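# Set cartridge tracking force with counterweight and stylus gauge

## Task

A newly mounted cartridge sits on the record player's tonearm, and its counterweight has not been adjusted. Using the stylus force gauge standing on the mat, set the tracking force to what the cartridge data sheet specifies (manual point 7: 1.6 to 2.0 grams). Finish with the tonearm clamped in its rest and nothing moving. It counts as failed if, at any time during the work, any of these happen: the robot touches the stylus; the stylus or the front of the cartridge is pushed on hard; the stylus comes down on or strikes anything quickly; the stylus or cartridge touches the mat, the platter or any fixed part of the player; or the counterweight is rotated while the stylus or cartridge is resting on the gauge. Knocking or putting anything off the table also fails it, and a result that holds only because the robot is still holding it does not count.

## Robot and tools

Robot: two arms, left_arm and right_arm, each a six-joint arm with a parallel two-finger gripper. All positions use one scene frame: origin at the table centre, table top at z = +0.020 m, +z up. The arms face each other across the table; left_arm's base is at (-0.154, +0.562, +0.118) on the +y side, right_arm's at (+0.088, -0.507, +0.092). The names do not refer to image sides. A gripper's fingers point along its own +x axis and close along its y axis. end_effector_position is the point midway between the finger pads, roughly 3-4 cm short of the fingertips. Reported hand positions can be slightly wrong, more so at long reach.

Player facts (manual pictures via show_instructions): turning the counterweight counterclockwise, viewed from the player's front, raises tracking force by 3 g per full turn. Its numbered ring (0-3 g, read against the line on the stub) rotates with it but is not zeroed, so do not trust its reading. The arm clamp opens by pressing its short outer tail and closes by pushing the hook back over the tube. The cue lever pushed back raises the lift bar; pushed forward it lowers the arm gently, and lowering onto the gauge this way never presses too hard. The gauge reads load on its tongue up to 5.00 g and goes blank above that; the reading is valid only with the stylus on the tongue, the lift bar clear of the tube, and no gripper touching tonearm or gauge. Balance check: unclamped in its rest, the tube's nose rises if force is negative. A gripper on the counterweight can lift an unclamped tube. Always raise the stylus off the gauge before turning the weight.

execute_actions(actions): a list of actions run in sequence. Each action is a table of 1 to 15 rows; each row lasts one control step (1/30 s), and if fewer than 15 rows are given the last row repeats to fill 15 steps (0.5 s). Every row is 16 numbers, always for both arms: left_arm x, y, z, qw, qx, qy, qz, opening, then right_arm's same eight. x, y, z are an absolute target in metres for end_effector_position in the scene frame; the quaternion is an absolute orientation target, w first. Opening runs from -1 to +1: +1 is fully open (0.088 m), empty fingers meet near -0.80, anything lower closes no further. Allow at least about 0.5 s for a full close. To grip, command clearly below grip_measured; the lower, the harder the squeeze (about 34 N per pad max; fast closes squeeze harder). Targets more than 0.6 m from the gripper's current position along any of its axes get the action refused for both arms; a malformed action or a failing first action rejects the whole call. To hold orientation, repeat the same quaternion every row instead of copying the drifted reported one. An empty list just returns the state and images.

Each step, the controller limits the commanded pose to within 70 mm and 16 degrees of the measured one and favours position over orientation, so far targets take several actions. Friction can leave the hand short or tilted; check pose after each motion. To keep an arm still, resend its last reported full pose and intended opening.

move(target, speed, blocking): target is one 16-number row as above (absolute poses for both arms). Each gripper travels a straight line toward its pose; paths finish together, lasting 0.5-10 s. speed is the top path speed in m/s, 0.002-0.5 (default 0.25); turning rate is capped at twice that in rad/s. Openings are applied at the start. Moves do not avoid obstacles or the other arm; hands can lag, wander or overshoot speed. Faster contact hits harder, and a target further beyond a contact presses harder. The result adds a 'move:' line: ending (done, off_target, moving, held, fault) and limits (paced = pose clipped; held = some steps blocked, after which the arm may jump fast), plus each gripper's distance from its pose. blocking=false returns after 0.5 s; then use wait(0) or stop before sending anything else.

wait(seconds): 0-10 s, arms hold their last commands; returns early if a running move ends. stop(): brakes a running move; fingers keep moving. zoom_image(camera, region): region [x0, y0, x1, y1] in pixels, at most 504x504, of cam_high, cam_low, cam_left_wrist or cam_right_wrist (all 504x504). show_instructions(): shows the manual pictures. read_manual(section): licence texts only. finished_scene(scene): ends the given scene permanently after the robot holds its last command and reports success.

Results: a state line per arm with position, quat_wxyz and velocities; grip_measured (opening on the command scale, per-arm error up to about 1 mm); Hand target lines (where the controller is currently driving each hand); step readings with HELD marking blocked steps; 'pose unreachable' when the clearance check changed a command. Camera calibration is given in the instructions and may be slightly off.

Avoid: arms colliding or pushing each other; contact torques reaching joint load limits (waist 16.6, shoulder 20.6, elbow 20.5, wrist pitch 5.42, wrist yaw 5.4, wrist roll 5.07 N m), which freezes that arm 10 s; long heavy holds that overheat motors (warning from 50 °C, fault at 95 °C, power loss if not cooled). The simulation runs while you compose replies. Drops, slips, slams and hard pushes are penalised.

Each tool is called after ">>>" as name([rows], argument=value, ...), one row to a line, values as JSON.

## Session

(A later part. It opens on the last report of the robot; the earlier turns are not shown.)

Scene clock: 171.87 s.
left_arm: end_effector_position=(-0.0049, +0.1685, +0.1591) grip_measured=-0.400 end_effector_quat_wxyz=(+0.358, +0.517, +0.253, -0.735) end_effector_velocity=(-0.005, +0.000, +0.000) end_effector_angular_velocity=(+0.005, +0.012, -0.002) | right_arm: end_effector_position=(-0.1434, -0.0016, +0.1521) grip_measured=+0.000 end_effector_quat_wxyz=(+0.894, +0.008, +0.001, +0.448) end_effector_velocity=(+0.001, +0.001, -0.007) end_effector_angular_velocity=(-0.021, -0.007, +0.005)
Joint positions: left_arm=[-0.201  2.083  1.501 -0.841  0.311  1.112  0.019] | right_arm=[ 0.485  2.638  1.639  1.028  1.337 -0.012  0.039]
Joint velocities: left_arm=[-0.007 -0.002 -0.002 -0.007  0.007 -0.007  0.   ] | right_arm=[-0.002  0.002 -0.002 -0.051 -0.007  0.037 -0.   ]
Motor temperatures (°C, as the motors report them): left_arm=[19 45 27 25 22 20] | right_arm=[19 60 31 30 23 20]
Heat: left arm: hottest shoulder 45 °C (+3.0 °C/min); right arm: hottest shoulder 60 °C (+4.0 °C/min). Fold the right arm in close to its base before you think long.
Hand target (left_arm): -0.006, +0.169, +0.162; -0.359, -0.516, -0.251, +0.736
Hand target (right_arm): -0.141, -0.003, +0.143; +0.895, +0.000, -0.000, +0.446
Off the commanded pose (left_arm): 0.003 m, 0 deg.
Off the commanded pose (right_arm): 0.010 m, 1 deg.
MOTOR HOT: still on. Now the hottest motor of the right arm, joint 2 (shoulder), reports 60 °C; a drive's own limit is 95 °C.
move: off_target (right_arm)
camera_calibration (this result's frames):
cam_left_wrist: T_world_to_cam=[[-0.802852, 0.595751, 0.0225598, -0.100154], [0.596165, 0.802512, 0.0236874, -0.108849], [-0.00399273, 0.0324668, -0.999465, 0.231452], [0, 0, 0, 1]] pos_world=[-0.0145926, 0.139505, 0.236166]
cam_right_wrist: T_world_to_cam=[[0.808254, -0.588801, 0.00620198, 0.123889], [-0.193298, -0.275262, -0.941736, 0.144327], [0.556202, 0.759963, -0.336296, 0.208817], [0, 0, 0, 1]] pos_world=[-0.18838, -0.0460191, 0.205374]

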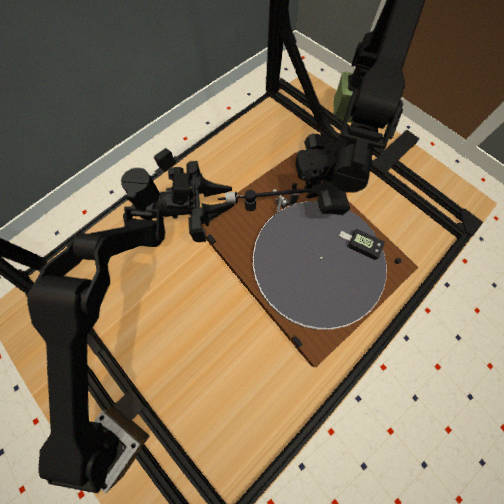

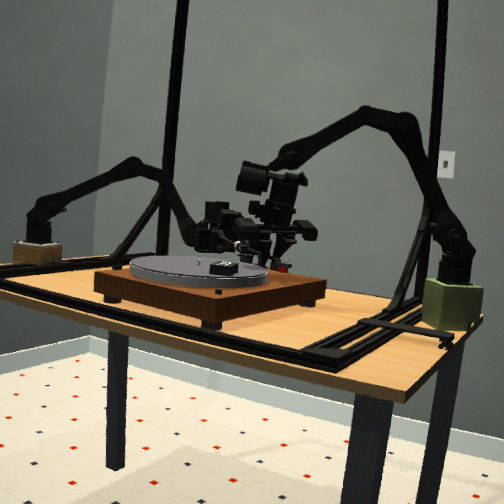

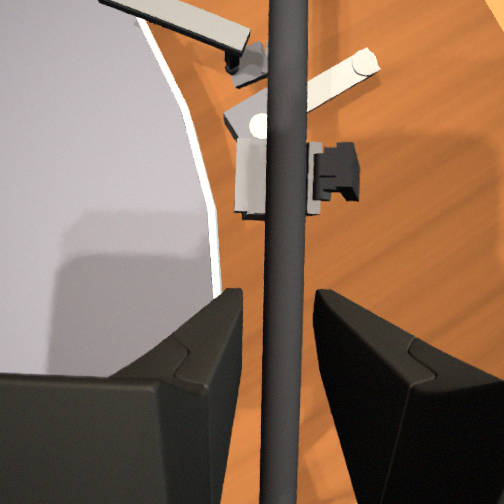

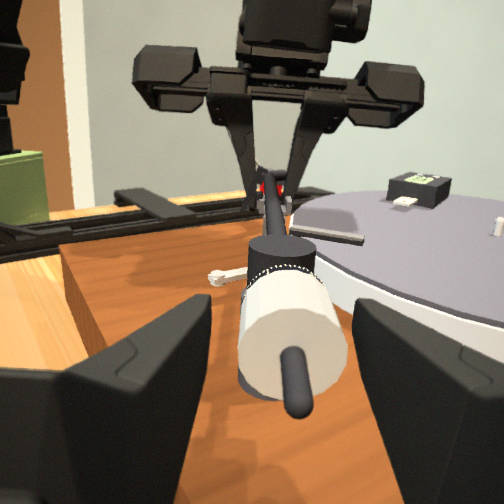

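Still down. Two more strokes (57° each).

>>> move(target=[-0.006,0.169,0.162,0.359,0.516,0.251,-0.736,-0.66,-0.141,-0.004,0.146,0.895,0,0,0.446,-0.4])

>>> move(target=[-0.006,0.169,0.162,0.359,0.516,0.251,-0.736,-0.66,-0.141,-0.004,0.146,0.783,-0.434,-0.216,0.39,-0.4])

>>> move(target=[-0.006,0.169,0.162,0.359,0.516,0.251,-0.736,-0.66,-0.141,-0.004,0.146,0.783,-0.434,-0.216,0.39,0])

>>> move(target=[-0.006,0.169,0.162,0.359,0.516,0.251,-0.736,-0.4,-0.141,-0.004,0.143,0.895,0,0,0.446,0])

>>> move(target=[-0.006,0.169,0.162,0.359,0.516,0.251,-0.736,-0.66,-0.141,-0.004,0.146,0.895,0,0,0.446,-0.4])

>>> move(target=[-0.006,0.169,0.162,0.359,0.516,0.251,-0.736,-0.66,-0.141,-0.004,0.146,0.783,-0.434,-0.216,0.39,-0.4])

>>> move(target=[-0.006,0.169,0.162,0.359,0.516,0.251,-0.736,-0.66,-0.141,-0.004,0.146,0.783,-0.434,-0.216,0.39,0])

>>> move(target=[-0.006,0.169,0.162,0.359,0.516,0.251,-0.736,-0.4,-0.141,-0.004,0.143,0.895,0,0,0.446,0])

Scene clock: 181.90 s.
left_arm: end_effector_position=(-0.0044, +0.1683, +0.1592) grip_measured=-0.600 end_effector_quat_wxyz=(+0.359, +0.517, +0.253, -0.735) end_effector_velocity=(-0.000, +0.006, -0.001) end_effector_angular_velocity=(+0.031, -0.007, +0.008) | right_arm: end_effector_position=(-0.1422, -0.0023, +0.1507) grip_measured=-0.251 end_effector_quat_wxyz=(+0.895, +0.007, +0.001, +0.445) end_effector_velocity=(+0.002, -0.000, -0.002) end_effector_angular_velocity=(-0.021, -0.020, -0.010)
Joint positions: left_arm=[-0.201  2.082  1.501 -0.84   0.311  1.112  0.01 ] | right_arm=[ 0.484  2.638  1.637  1.021  1.343 -0.007  0.027]
Joint velocities: left_arm=[-0.002 -0.002 -0.002 -0.022 -0.022 -0.007 -0.   ] | right_arm=[-0.002 -0.002 -0.002 -0.022  0.007 -0.007 -0.   ]
Motor temperatures (°C, as the motors report them): left_arm=[19 45 27 25 22 20] | right_arm=[19 59 31 30 23 20]
Heat: left arm: hottest shoulder 45 °C (+2.0 °C/min); right arm: hottest shoulder 59 °C (+0.0 °C/min). Fold the right arm in close to its base before you think long.
Hand target (left_arm): -0.006, +0.169, +0.162; -0.359, -0.516, -0.251, +0.736
Hand target (right_arm): -0.141, -0.004, +0.146; +0.895, +0.000, -0.000, +0.446
Off the commanded pose (left_arm): 0.003 m, 0 deg.
Off the commanded pose (right_arm): 0.005 m, 1 deg.
MOTOR HOT: still on. Now the hottest motor of the right arm, joint 2 (shoulder), reports 59 °C; a drive's own limit is 95 °C.
move: done
camera_calibration (this result's frames):
cam_left_wrist: T_world_to_cam=[[-0.803366, 0.595126, 0.0206839, -0.0992768], [0.595479, 0.803037, 0.0231787, -0.109042], [-0.0028157, 0.0309378, -0.999517, 0.231821], [0, 0, 0, 1]] pos_world=[-0.0141707, 0.139475, 0.23629]
cam_right_wrist: T_world_to_cam=[[0.804432, -0.593978, 0.00896274, 0.121587], [-0.194198, -0.277204, -0.940981, 0.142763], [0.561406, 0.755214, -0.338341, 0.209286], [0, 0, 0, 1]] pos_world=[-0.187579, -0.0462615, 0.204058]

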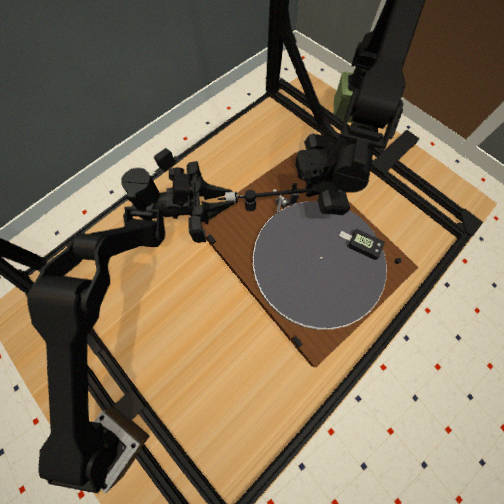

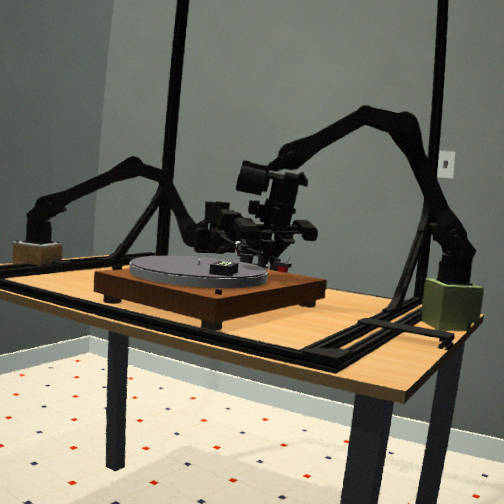

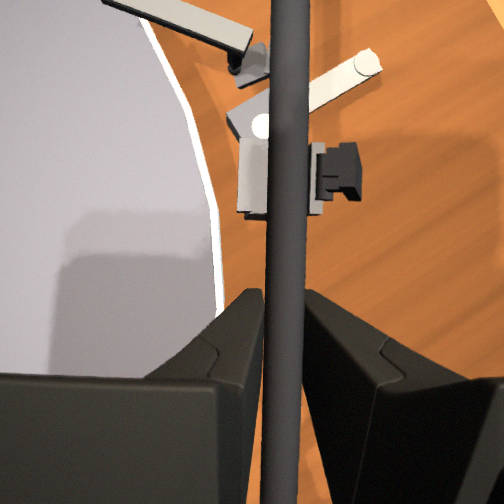

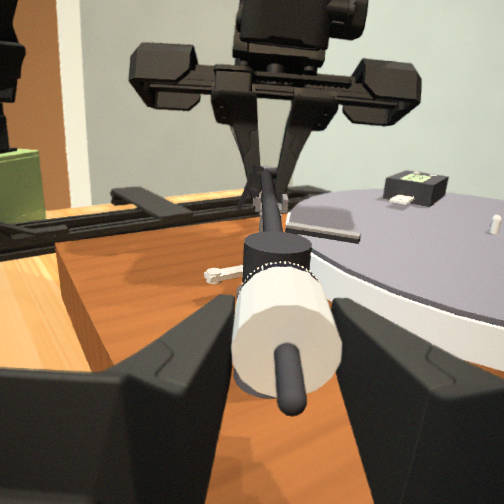

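Scene clock: 184.43 s.
left_arm: end_effector_position=(-0.0050, +0.1685, +0.1591) grip_measured=-0.600 end_effector_quat_wxyz=(+0.358, +0.517, +0.253, -0.735) end_effector_velocity=(-0.000, +0.005, +0.001) end_effector_angular_velocity=(+0.027, -0.010, +0.008) | right_arm: end_effector_position=(-0.1439, -0.0024, +0.1508) grip_measured=-0.251 end_effector_quat_wxyz=(+0.787, -0.425, -0.213, +0.394) end_effector_velocity=(+0.002, +0.003, -0.000) end_effector_angular_velocity=(-0.020, -0.028, +0.015)
Joint positions: left_arm=[-0.201  2.082  1.501 -0.841  0.312  1.111  0.01 ] | right_arm=[ 0.487  2.634  1.636  1.004  1.34  -0.997  0.027]
Joint velocities: left_arm=[-0.002 -0.007 -0.002 -0.022 -0.022 -0.007 -0.   ] | right_arm=[-0.007 -0.002 -0.007  0.007 -0.022 -0.037 -0.   ]
Motor temperatures (°C, as the motors report them): left_arm=[19 45 27 25 22 20] | right_arm=[19 60 31 30 23 20]
Heat: left arm: hottest shoulder 45 °C (+2.0 °C/min); right arm: hottest shoulder 60 °C (+1.0 °C/min). Fold the right arm in close to its base before you think long.
Hand target (left_arm): -0.006, +0.169, +0.162; -0.359, -0.516, -0.251, +0.736
Hand target (right_arm): -0.141, -0.004, +0.146; +0.783, -0.434, -0.216, +0.390
Off the commanded pose (left_arm): 0.003 m, 0 deg.
Off the commanded pose (right_arm): 0.006 m, 1 deg.
MOTOR HOT: still on. Now the hottest motor of the right arm, joint 2 (shoulder), reports 60 °C; a drive's own limit is 95 °C.
move: done
camera_calibration (this result's frames):
cam_left_wrist: T_world_to_cam=[[-0.803023, 0.59551, 0.022856, -0.100268], [0.595932, 0.802695, 0.0233534, -0.108821], [-0.00443921, 0.0323739, -0.999466, 0.23153], [0, 0, 0, 1]] pos_world=[-0.0146399, 0.139565, 0.23624]
cam_right_wrist: T_world_to_cam=[[0.430855, -0.309263, 0.847774, -0.0567752], [0.434813, -0.752057, -0.495327, 0.164671], [0.79076, 0.582037, -0.189556, 0.22049], [0, 0, 0, 1]] pos_world=[-0.221494, -0.0220497, 0.171494]

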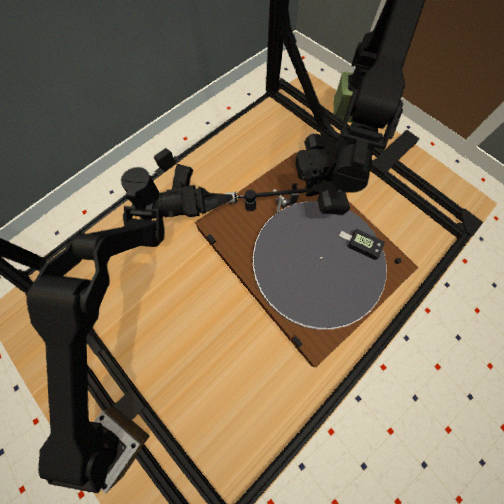

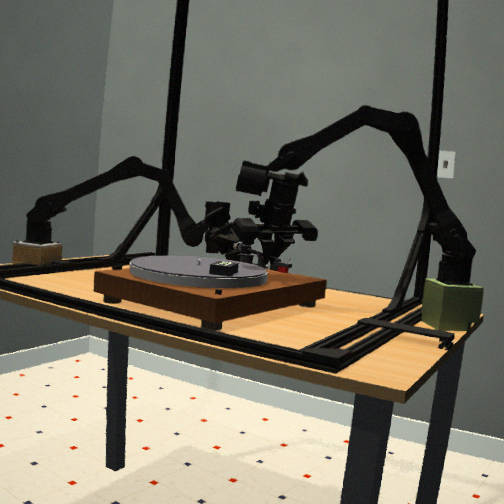

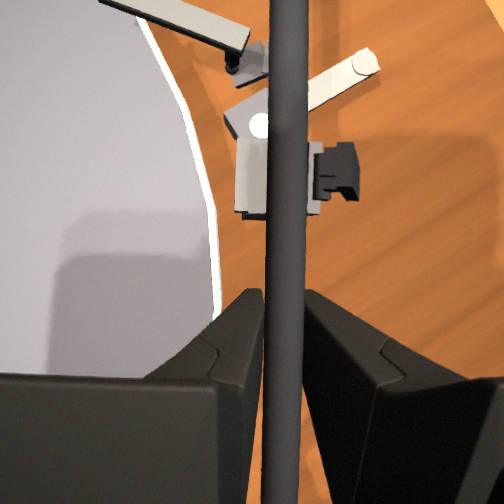

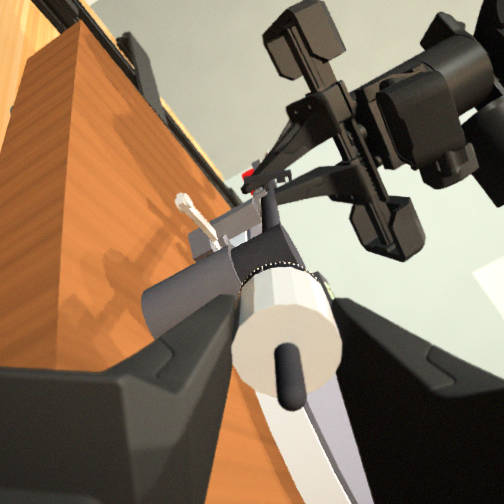

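Scene clock: 185.13 s.
left_arm: end_effector_position=(-0.0048, +0.1685, +0.1592) grip_measured=-0.600 end_effector_quat_wxyz=(+0.358, +0.517, +0.253, -0.735) end_effector_velocity=(-0.002, +0.003, -0.002) end_effector_angular_velocity=(+0.019, +0.005, +0.019) | right_arm: end_effector_position=(-0.1436, -0.0028, +0.1506) grip_measured=-0.001 end_effector_quat_wxyz=(+0.786, -0.426, -0.214, +0.393) end_effector_velocity=(+0.000, +0.001, +0.001) end_effector_angular_velocity=(-0.017, -0.017, +0.005)
Joint positions: left_arm=[-0.201  2.082  1.501 -0.841  0.312  1.112  0.01 ] | right_arm=[ 0.487  2.634  1.634  1.01   1.34  -1.004  0.039]
Joint velocities: left_arm=[-0.002 -0.002 -0.007 -0.007 -0.007 -0.022 -0.   ] | right_arm=[-0.002 -0.007 -0.002 -0.022 -0.007 -0.007  0.   ]
Motor temperatures (°C, as the motors report them): left_arm=[19 45 27 25 22 20] | right_arm=[19 60 31 30 23 20]
Heat: left arm: hottest shoulder 45 °C (+2.0 °C/min); right arm: hottest shoulder 60 °C (+1.0 °C/min). Fold the right arm in close to its base before you think long.
Hand target (left_arm): -0.006, +0.169, +0.162; -0.359, -0.516, -0.251, +0.736
Hand target (right_arm): -0.141, -0.004, +0.146; +0.783, -0.434, -0.216, +0.390
Off the commanded pose (left_arm): 0.003 m, 0 deg.
Off the commanded pose (right_arm): 0.005 m, 1 deg.
MOTOR HOT: still on. Now the hottest motor of the right arm, joint 2 (shoulder), reports 60 °C; a drive's own limit is 95 °C.
move: done
camera_calibration (this result's frames):
cam_left_wrist: T_world_to_cam=[[-0.803042, 0.595502, 0.0223858, -0.100034], [0.595908, 0.802718, 0.0231801, -0.108897], [-0.00416569, 0.0319544, -0.999481, 0.231618], [0, 0, 0, 1]] pos_world=[-0.0144742, 0.139583, 0.236261]
cam_right_wrist: T_world_to_cam=[[0.427381, -0.307319, 0.850236, -0.0576956], [0.436821, -0.753195, -0.491817, 0.163922], [0.791538, 0.581594, -0.187658, 0.220245], [0, 0, 0, 1]] pos_world=[-0.221279, -0.0223584, 0.171005]

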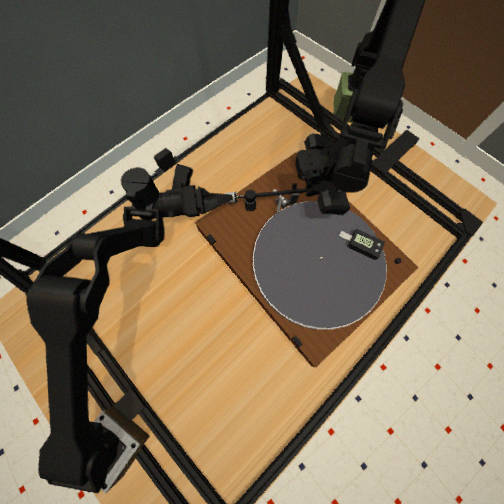

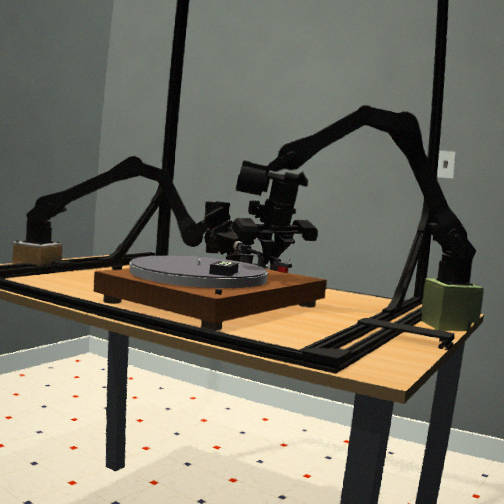

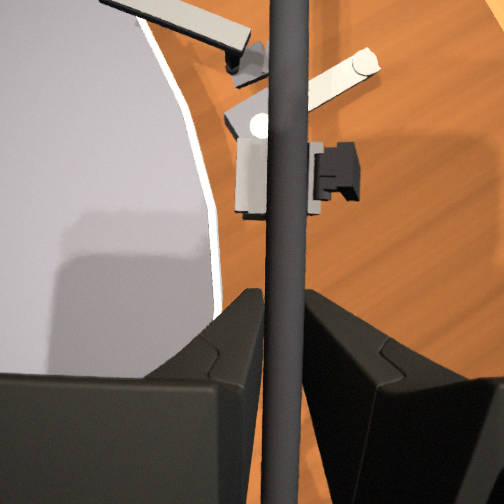

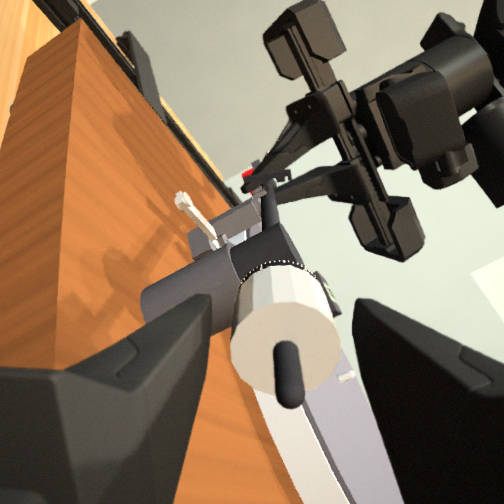

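Scene clock: 187.60 s.
left_arm: end_effector_position=(-0.0048, +0.1686, +0.1591) grip_measured=-0.400 end_effector_quat_wxyz=(+0.358, +0.517, +0.253, -0.735) end_effector_velocity=(-0.002, +0.005, -0.001) end_effector_angular_velocity=(+0.024, +0.005, +0.006) | right_arm: end_effector_position=(-0.1435, -0.0029, +0.1522) grip_measured=+0.000 end_effector_quat_wxyz=(+0.894, +0.009, +0.001, +0.448) end_effector_velocity=(-0.001, +0.002, -0.005) end_effector_angular_velocity=(-0.017, -0.004, +0.020)
Joint positions: left_arm=[-0.201  2.082  1.5   -0.841  0.312  1.111  0.019] | right_arm=[ 0.487  2.636  1.634  1.031  1.34  -0.012  0.039]
Joint velocities: left_arm=[-0.002 -0.002 -0.002 -0.022 -0.007 -0.007 -0.   ] | right_arm=[-0.002 -0.002 -0.002 -0.051 -0.022  0.037 -0.   ]
Motor temperatures (°C, as the motors report them): left_arm=[19 45 27 25 22 20] | right_arm=[19 60 31 30 23 20]
Heat: left arm: hottest shoulder 45 °C (+2.0 °C/min); right arm: hottest shoulder 60 °C (+1.0 °C/min). Fold the right arm in close to its base before you think long.
Hand target (left_arm): -0.006, +0.169, +0.162; -0.359, -0.516, -0.251, +0.736
Hand target (right_arm): -0.141, -0.004, +0.143; +0.895, +0.000, -0.000, +0.446
Off the commanded pose (left_arm): 0.003 m, 0 deg.
Off the commanded pose (right_arm): 0.010 m, 1 deg.
MOTOR HOT: still on. Now the hottest motor of the right arm, joint 2 (shoulder), reports 60 °C; a drive's own limit is 95 °C.
move: off_target (right_arm)
camera_calibration (this result's frames):
cam_left_wrist: T_world_to_cam=[[-0.80325, 0.595204, 0.022856, -0.100158], [0.595626, 0.802922, 0.0233534, -0.109008], [-0.00445156, 0.0323722, -0.999466, 0.231438], [0, 0, 0, 1]] pos_world=[-0.0144935, 0.139647, 0.236149]
cam_right_wrist: T_world_to_cam=[[0.807586, -0.589725, 0.00542921, 0.123232], [-0.194193, -0.274603, -0.941744, 0.143887], [0.556861, 0.759485, -0.336286, 0.209978], [0, 0, 0, 1]] pos_world=[-0.188507, -0.0472904, 0.205448]

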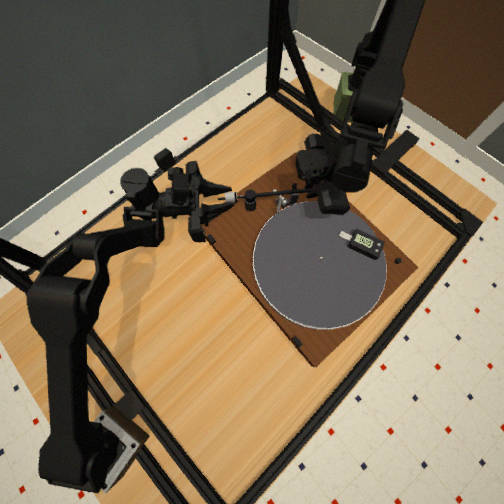

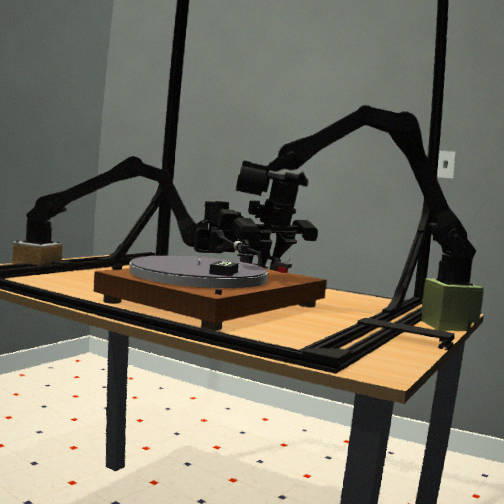

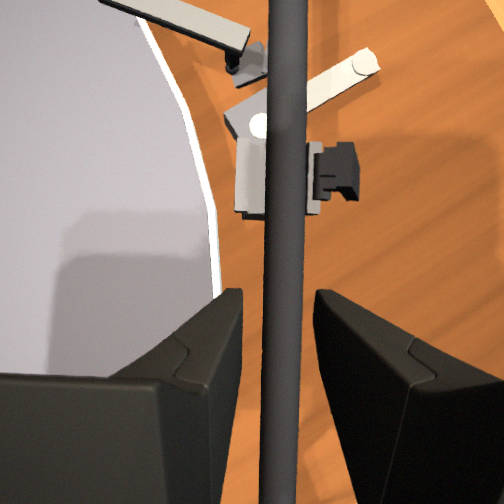

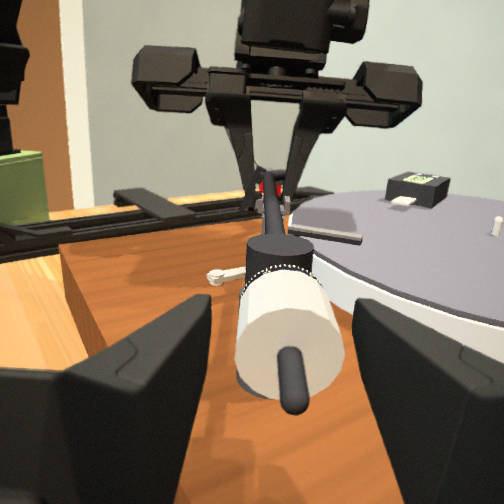

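Scene clock: 188.30 s.
left_arm: end_effector_position=(-0.0044, +0.1683, +0.1591) grip_measured=-0.600 end_effector_quat_wxyz=(+0.359, +0.517, +0.252, -0.735) end_effector_velocity=(-0.001, +0.002, -0.000) end_effector_angular_velocity=(+0.011, -0.001, +0.006) | right_arm: end_effector_position=(-0.1430, -0.0032, +0.1512) grip_measured=-0.248 end_effector_quat_wxyz=(+0.895, +0.007, +0.001, +0.446) end_effector_velocity=(+0.005, +0.000, -0.002) end_effector_angular_velocity=(-0.014, -0.014, -0.015)
Joint positions: left_arm=[-0.201  2.082  1.5   -0.839  0.311  1.112  0.01 ] | right_arm=[ 0.487  2.636  1.634  1.022  1.344 -0.007  0.027]
Joint velocities: left_arm=[-0.002 -0.002 -0.002 -0.007 -0.007 -0.007 -0.   ] | right_arm=[-0.007 -0.002 -0.007 -0.007  0.007 -0.007 -0.   ]
Motor temperatures (°C, as the motors report them): left_arm=[19 45 27 25 22 20] | right_arm=[19 60 31 30 23 20]
Heat: left arm: hottest shoulder 45 °C (+2.0 °C/min); right arm: hottest shoulder 60 °C (+1.0 °C/min). Fold the right arm in close to its base before you think long.
Hand target (left_arm): -0.006, +0.169, +0.162; -0.359, -0.516, -0.251, +0.736
Hand target (right_arm): -0.141, -0.004, +0.146; +0.895, -0.000, -0.000, +0.446
Off the commanded pose (left_arm): 0.003 m, 0 deg.
Off the commanded pose (right_arm): 0.006 m, 1 deg.
MOTOR HOT: still on. Now the hottest motor of the right arm, joint 2 (shoulder), reports 60 °C; a drive's own limit is 95 °C.
move: done
camera_calibration (this result's frames):
cam_left_wrist: T_world_to_cam=[[-0.80337, 0.595133, 0.0203423, -0.0991796], [0.595475, 0.803044, 0.0230093, -0.108994], [-0.00264212, 0.0305983, -0.999528, 0.231804], [0, 0, 0, 1]] pos_world=[-0.0141625, 0.139459, 0.23622]
cam_right_wrist: T_world_to_cam=[[0.805337, -0.592749, 0.00895918, 0.121821], [-0.193786, -0.277509, -0.940976, 0.142925], [0.560249, 0.756067, -0.338355, 0.210448], [0, 0, 0, 1]] pos_world=[-0.188313, -0.0472405, 0.204604]

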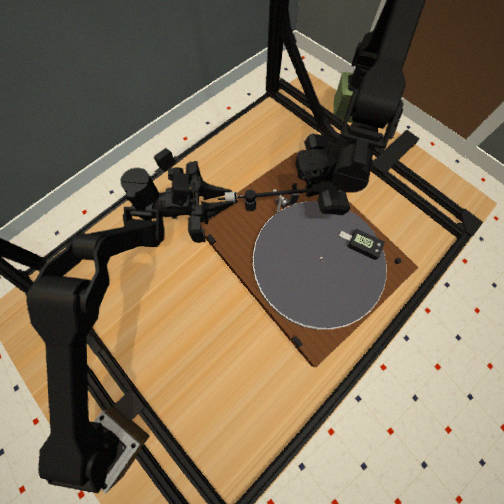

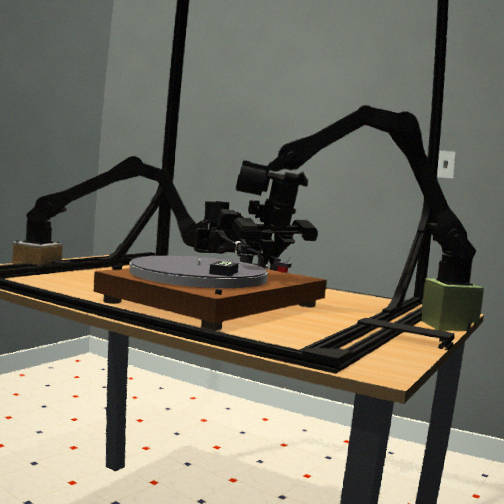

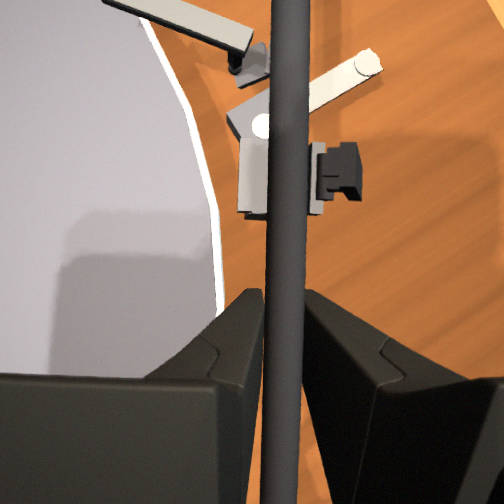

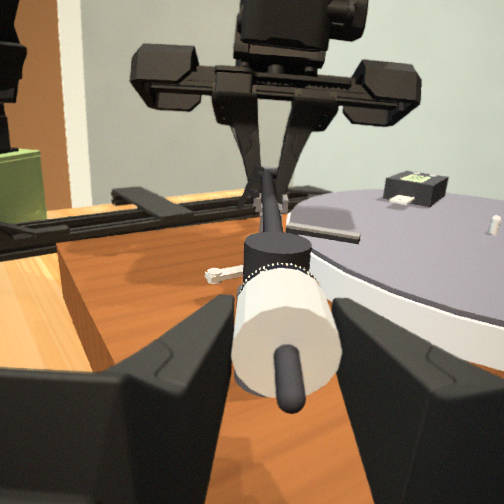

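Scene clock: 190.83 s.
left_arm: end_effector_position=(-0.0048, +0.1686, +0.1591) grip_measured=-0.600 end_effector_quat_wxyz=(+0.358, +0.517, +0.253, -0.735) end_effector_velocity=(-0.001, +0.002, -0.002) end_effector_angular_velocity=(+0.016, +0.001, +0.006) | right_arm: end_effector_position=(-0.1449, -0.0031, +0.1512) grip_measured=-0.249 end_effector_quat_wxyz=(+0.786, -0.424, -0.214, +0.395) end_effector_velocity=(-0.002, +0.003, +0.004) end_effector_angular_velocity=(-0.010, -0.024, +0.019)
Joint positions: left_arm=[-0.201  2.082  1.5   -0.841  0.312  1.111  0.01 ] | right_arm=[ 0.489  2.632  1.634  1.004  1.339 -0.997  0.027]
Joint velocities: left_arm=[-0.002  0.002 -0.002 -0.007 -0.007 -0.007  0.   ] | right_arm=[-0.002 -0.002  0.002  0.022 -0.022 -0.051  0.   ]
Motor temperatures (°C, as the motors report them): left_arm=[19 45 27 25 22 20] | right_arm=[19 60 31 30 23 20]
Heat: left arm: hottest shoulder 45 °C (+2.0 °C/min); right arm: hottest shoulder 60 °C (+1.0 °C/min). Fold the right arm in close to its base before you think long.
Hand target (left_arm): -0.006, +0.169, +0.162; -0.359, -0.516, -0.251, +0.736
Hand target (right_arm): -0.141, -0.004, +0.146; +0.783, -0.434, -0.216, +0.390
Off the commanded pose (left_arm): 0.003 m, 0 deg.
Off the commanded pose (right_arm): 0.007 m, 1 deg.
MOTOR HOT: still on. Now the hottest motor of the right arm, joint 2 (shoulder), reports 60 °C; a drive's own limit is 95 °C.
move: done
camera_calibration (this result's frames):
cam_left_wrist: T_world_to_cam=[[-0.80325, 0.595204, 0.022856, -0.100158], [0.595626, 0.802922, 0.0233534, -0.109008], [-0.00445156, 0.0323722, -0.999466, 0.231438], [0, 0, 0, 1]] pos_world=[-0.0144935, 0.139647, 0.236149]
cam_right_wrist: T_world_to_cam=[[0.431701, -0.307539, 0.847971, -0.056794], [0.437517, -0.750701, -0.495001, 0.165157], [0.788805, 0.584694, -0.189525, 0.22154], [0, 0, 0, 1]] pos_world=[-0.222493, -0.0230157, 0.1719]

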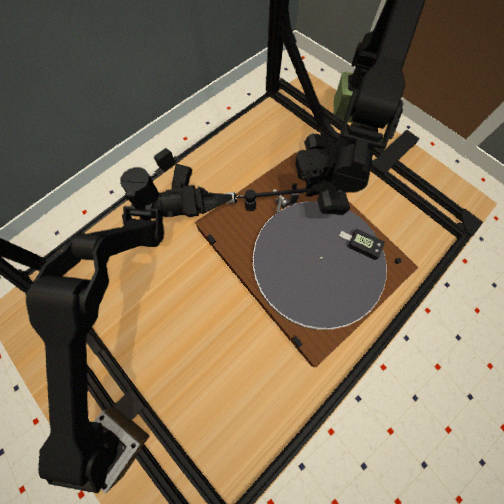

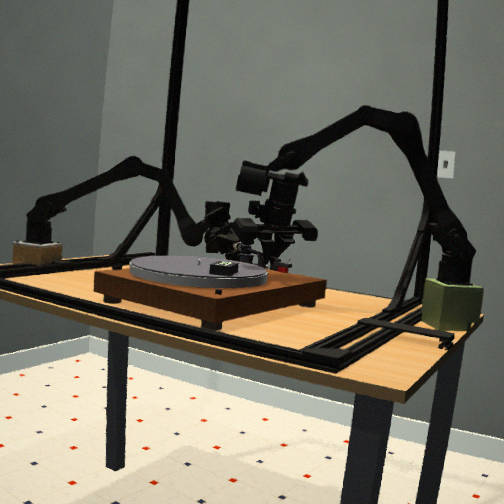

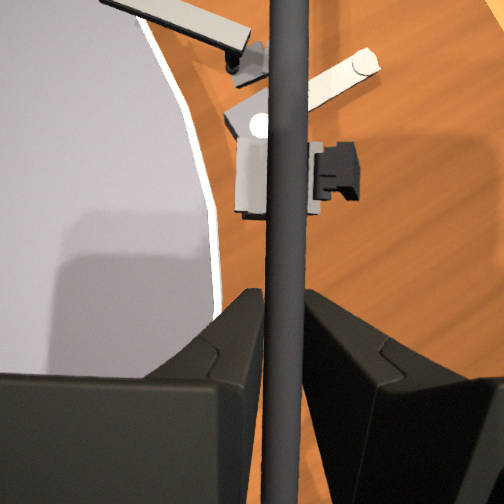

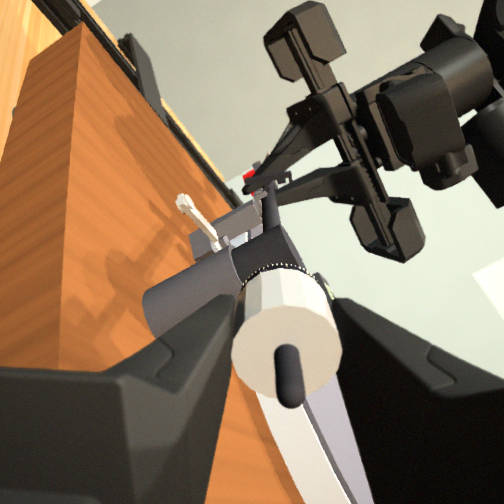

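Scene clock: 191.53 s.
left_arm: end_effector_position=(-0.0048, +0.1685, +0.1591) grip_measured=-0.600 end_effector_quat_wxyz=(+0.358, +0.517, +0.253, -0.735) end_effector_velocity=(+0.001, -0.002, +0.003) end_effector_angular_velocity=(-0.013, -0.016, -0.008) | right_arm: end_effector_position=(-0.1445, -0.0030, +0.1518) grip_measured=-0.001 end_effector_quat_wxyz=(+0.786, -0.425, -0.215, +0.394) end_effector_velocity=(+0.001, +0.003, -0.002) end_effector_angular_velocity=(-0.030, -0.032, +0.015)
Joint positions: left_arm=[-0.201  2.082  1.5   -0.841  0.312  1.111  0.01 ] | right_arm=[ 0.488  2.632  1.634  1.01   1.339 -1.004  0.039]
Joint velocities: left_arm=[-0.002 -0.007  0.002  0.007 -0.007  0.007 -0.   ] | right_arm=[-0.007 -0.002 -0.002 -0.022 -0.022 -0.022  0.   ]
Motor temperatures (°C, as the motors report them): left_arm=[19 45 27 25 22 20] | right_arm=[19 60 31 30 23 20]
Heat: left arm: hottest shoulder 45 °C (+2.0 °C/min); right arm: hottest shoulder 60 °C (+1.0 °C/min). Fold the right arm in close to its base before you think long.
Hand target (left_arm): -0.006, +0.169, +0.162; -0.359, -0.516, -0.251, +0.736
Hand target (right_arm): -0.141, -0.004, +0.146; +0.783, -0.434, -0.216, +0.390
Off the commanded pose (left_arm): 0.003 m, 0 deg.
Off the commanded pose (right_arm): 0.007 m, 1 deg.
MOTOR HOT: still on. Now the hottest motor of the right arm, joint 2 (shoulder), reports 60 °C; a drive's own limit is 95 °C.
move: done
camera_calibration (this result's frames):
cam_left_wrist: T_world_to_cam=[[-0.803254, 0.595212, 0.0225144, -0.100034], [0.595622, 0.80293, 0.023184, -0.108947], [-0.00427812, 0.0320327, -0.999478, 0.231512], [0, 0, 0, 1]] pos_world=[-0.0144707, 0.139602, 0.236169]
cam_right_wrist: T_world_to_cam=[[0.429445, -0.307671, 0.849067, -0.0578641], [0.438108, -0.75116, -0.493781, 0.165288], [0.789708, 0.584035, -0.187789, 0.221101], [0, 0, 0, 1]] pos_world=[-0.222169, -0.0227762, 0.172267]

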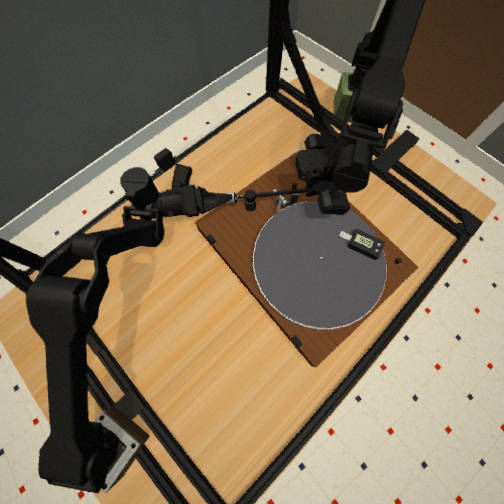

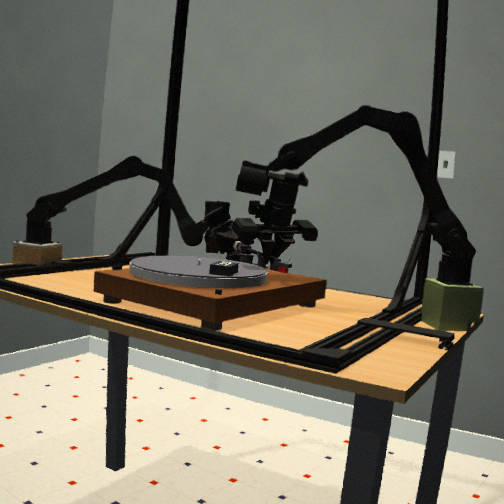

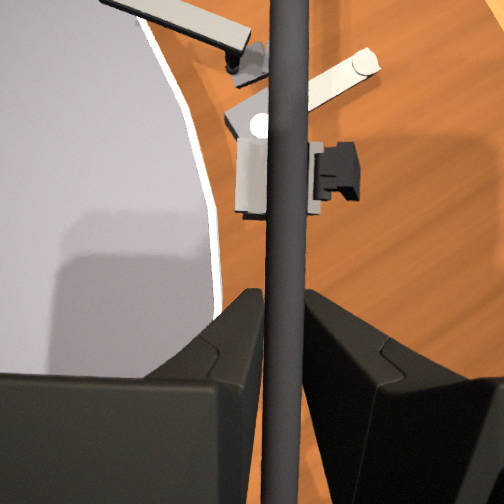

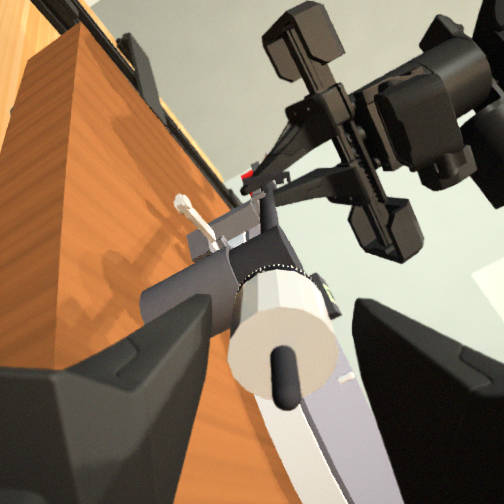

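Scene clock: 194.00 s.
left_arm: end_effector_position=(-0.0048, +0.1686, +0.1591) grip_measured=-0.400 end_effector_quat_wxyz=(+0.358, +0.517, +0.253, -0.735) end_effector_velocity=(-0.003, +0.006, -0.002) end_effector_angular_velocity=(+0.029, +0.008, +0.006) | right_arm: end_effector_position=(-0.1442, -0.0031, +0.1519) grip_measured=+0.000 end_effector_quat_wxyz=(+0.894, +0.008, +0.001, +0.449) end_effector_velocity=(+0.000, +0.001, -0.005) end_effector_angular_velocity=(-0.026, -0.016, +0.005)
Joint positions: left_arm=[-0.201  2.082  1.5   -0.841  0.312  1.111  0.019] | right_arm=[ 0.488  2.636  1.633  1.031  1.339 -0.012  0.039]
Joint velocities: left_arm=[-0.002 -0.002 -0.007 -0.022 -0.007 -0.007  0.   ] | right_arm=[-0.002 -0.002 -0.002 -0.051 -0.007  0.022 -0.   ]
Motor temperatures (°C, as the motors report them): left_arm=[19 45 27 25 22 20] | right_arm=[19 60 31 30 23 20]
Heat: left arm: hottest shoulder 45 °C (+2.0 °C/min); right arm: hottest shoulder 60 °C (+1.0 °C/min). Fold the right arm in close to its base before you think long.
Hand target (left_arm): -0.006, +0.169, +0.162; -0.359, -0.516, -0.251, +0.736
Hand target (right_arm): -0.141, -0.004, +0.143; +0.895, +0.000, -0.000, +0.446
Off the commanded pose (left_arm): 0.003 m, 0 deg.
Off the commanded pose (right_arm): 0.009 m, 1 deg.
MOTOR HOT: still on. Now the hottest motor of the right arm, joint 2 (shoulder), reports 60 °C; a drive's own limit is 95 °C.
move: off_target (right_arm)
camera_calibration (this result's frames):
cam_left_wrist: T_world_to_cam=[[-0.803254, 0.595212, 0.0225144, -0.100113], [0.595622, 0.80293, 0.023184, -0.108987], [-0.00427812, 0.0320327, -0.999478, 0.231559], [0, 0, 0, 1]] pos_world=[-0.0145106, 0.13968, 0.236219]
cam_right_wrist: T_world_to_cam=[[0.80893, -0.587873, 0.00617762, 0.123722], [-0.193078, -0.275577, -0.941689, 0.143563], [0.555295, 0.760568, -0.336428, 0.210217], [0, 0, 0, 1]] pos_world=[-0.189096, -0.0475888, 0.20515]

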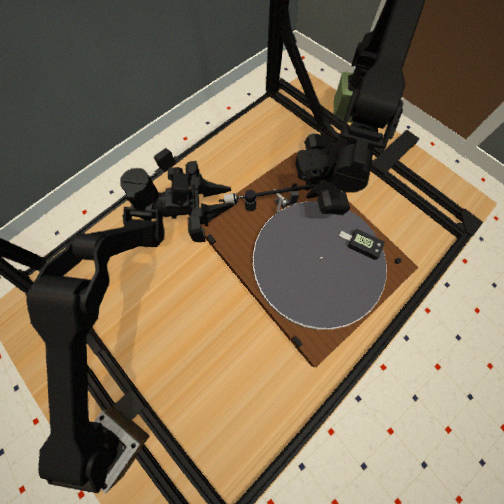

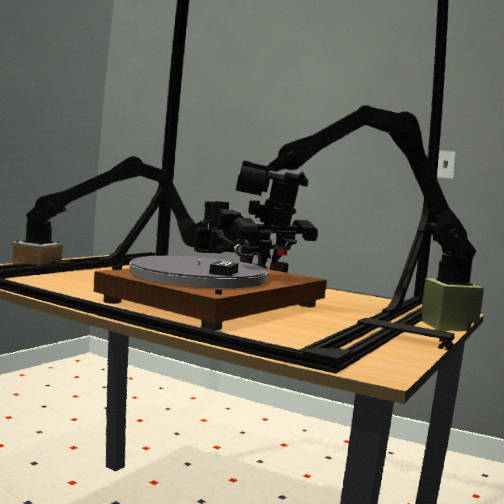

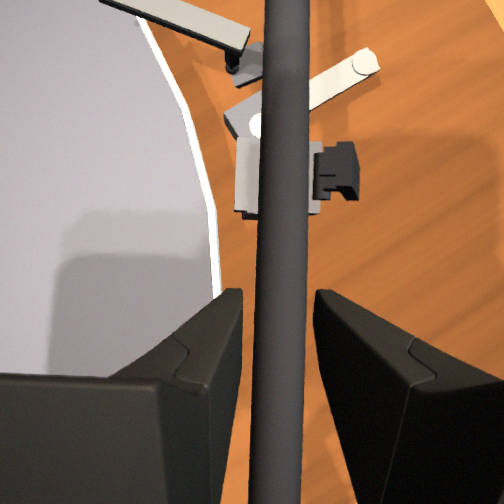

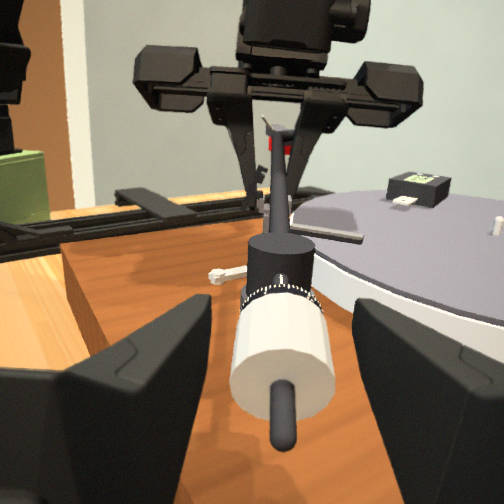

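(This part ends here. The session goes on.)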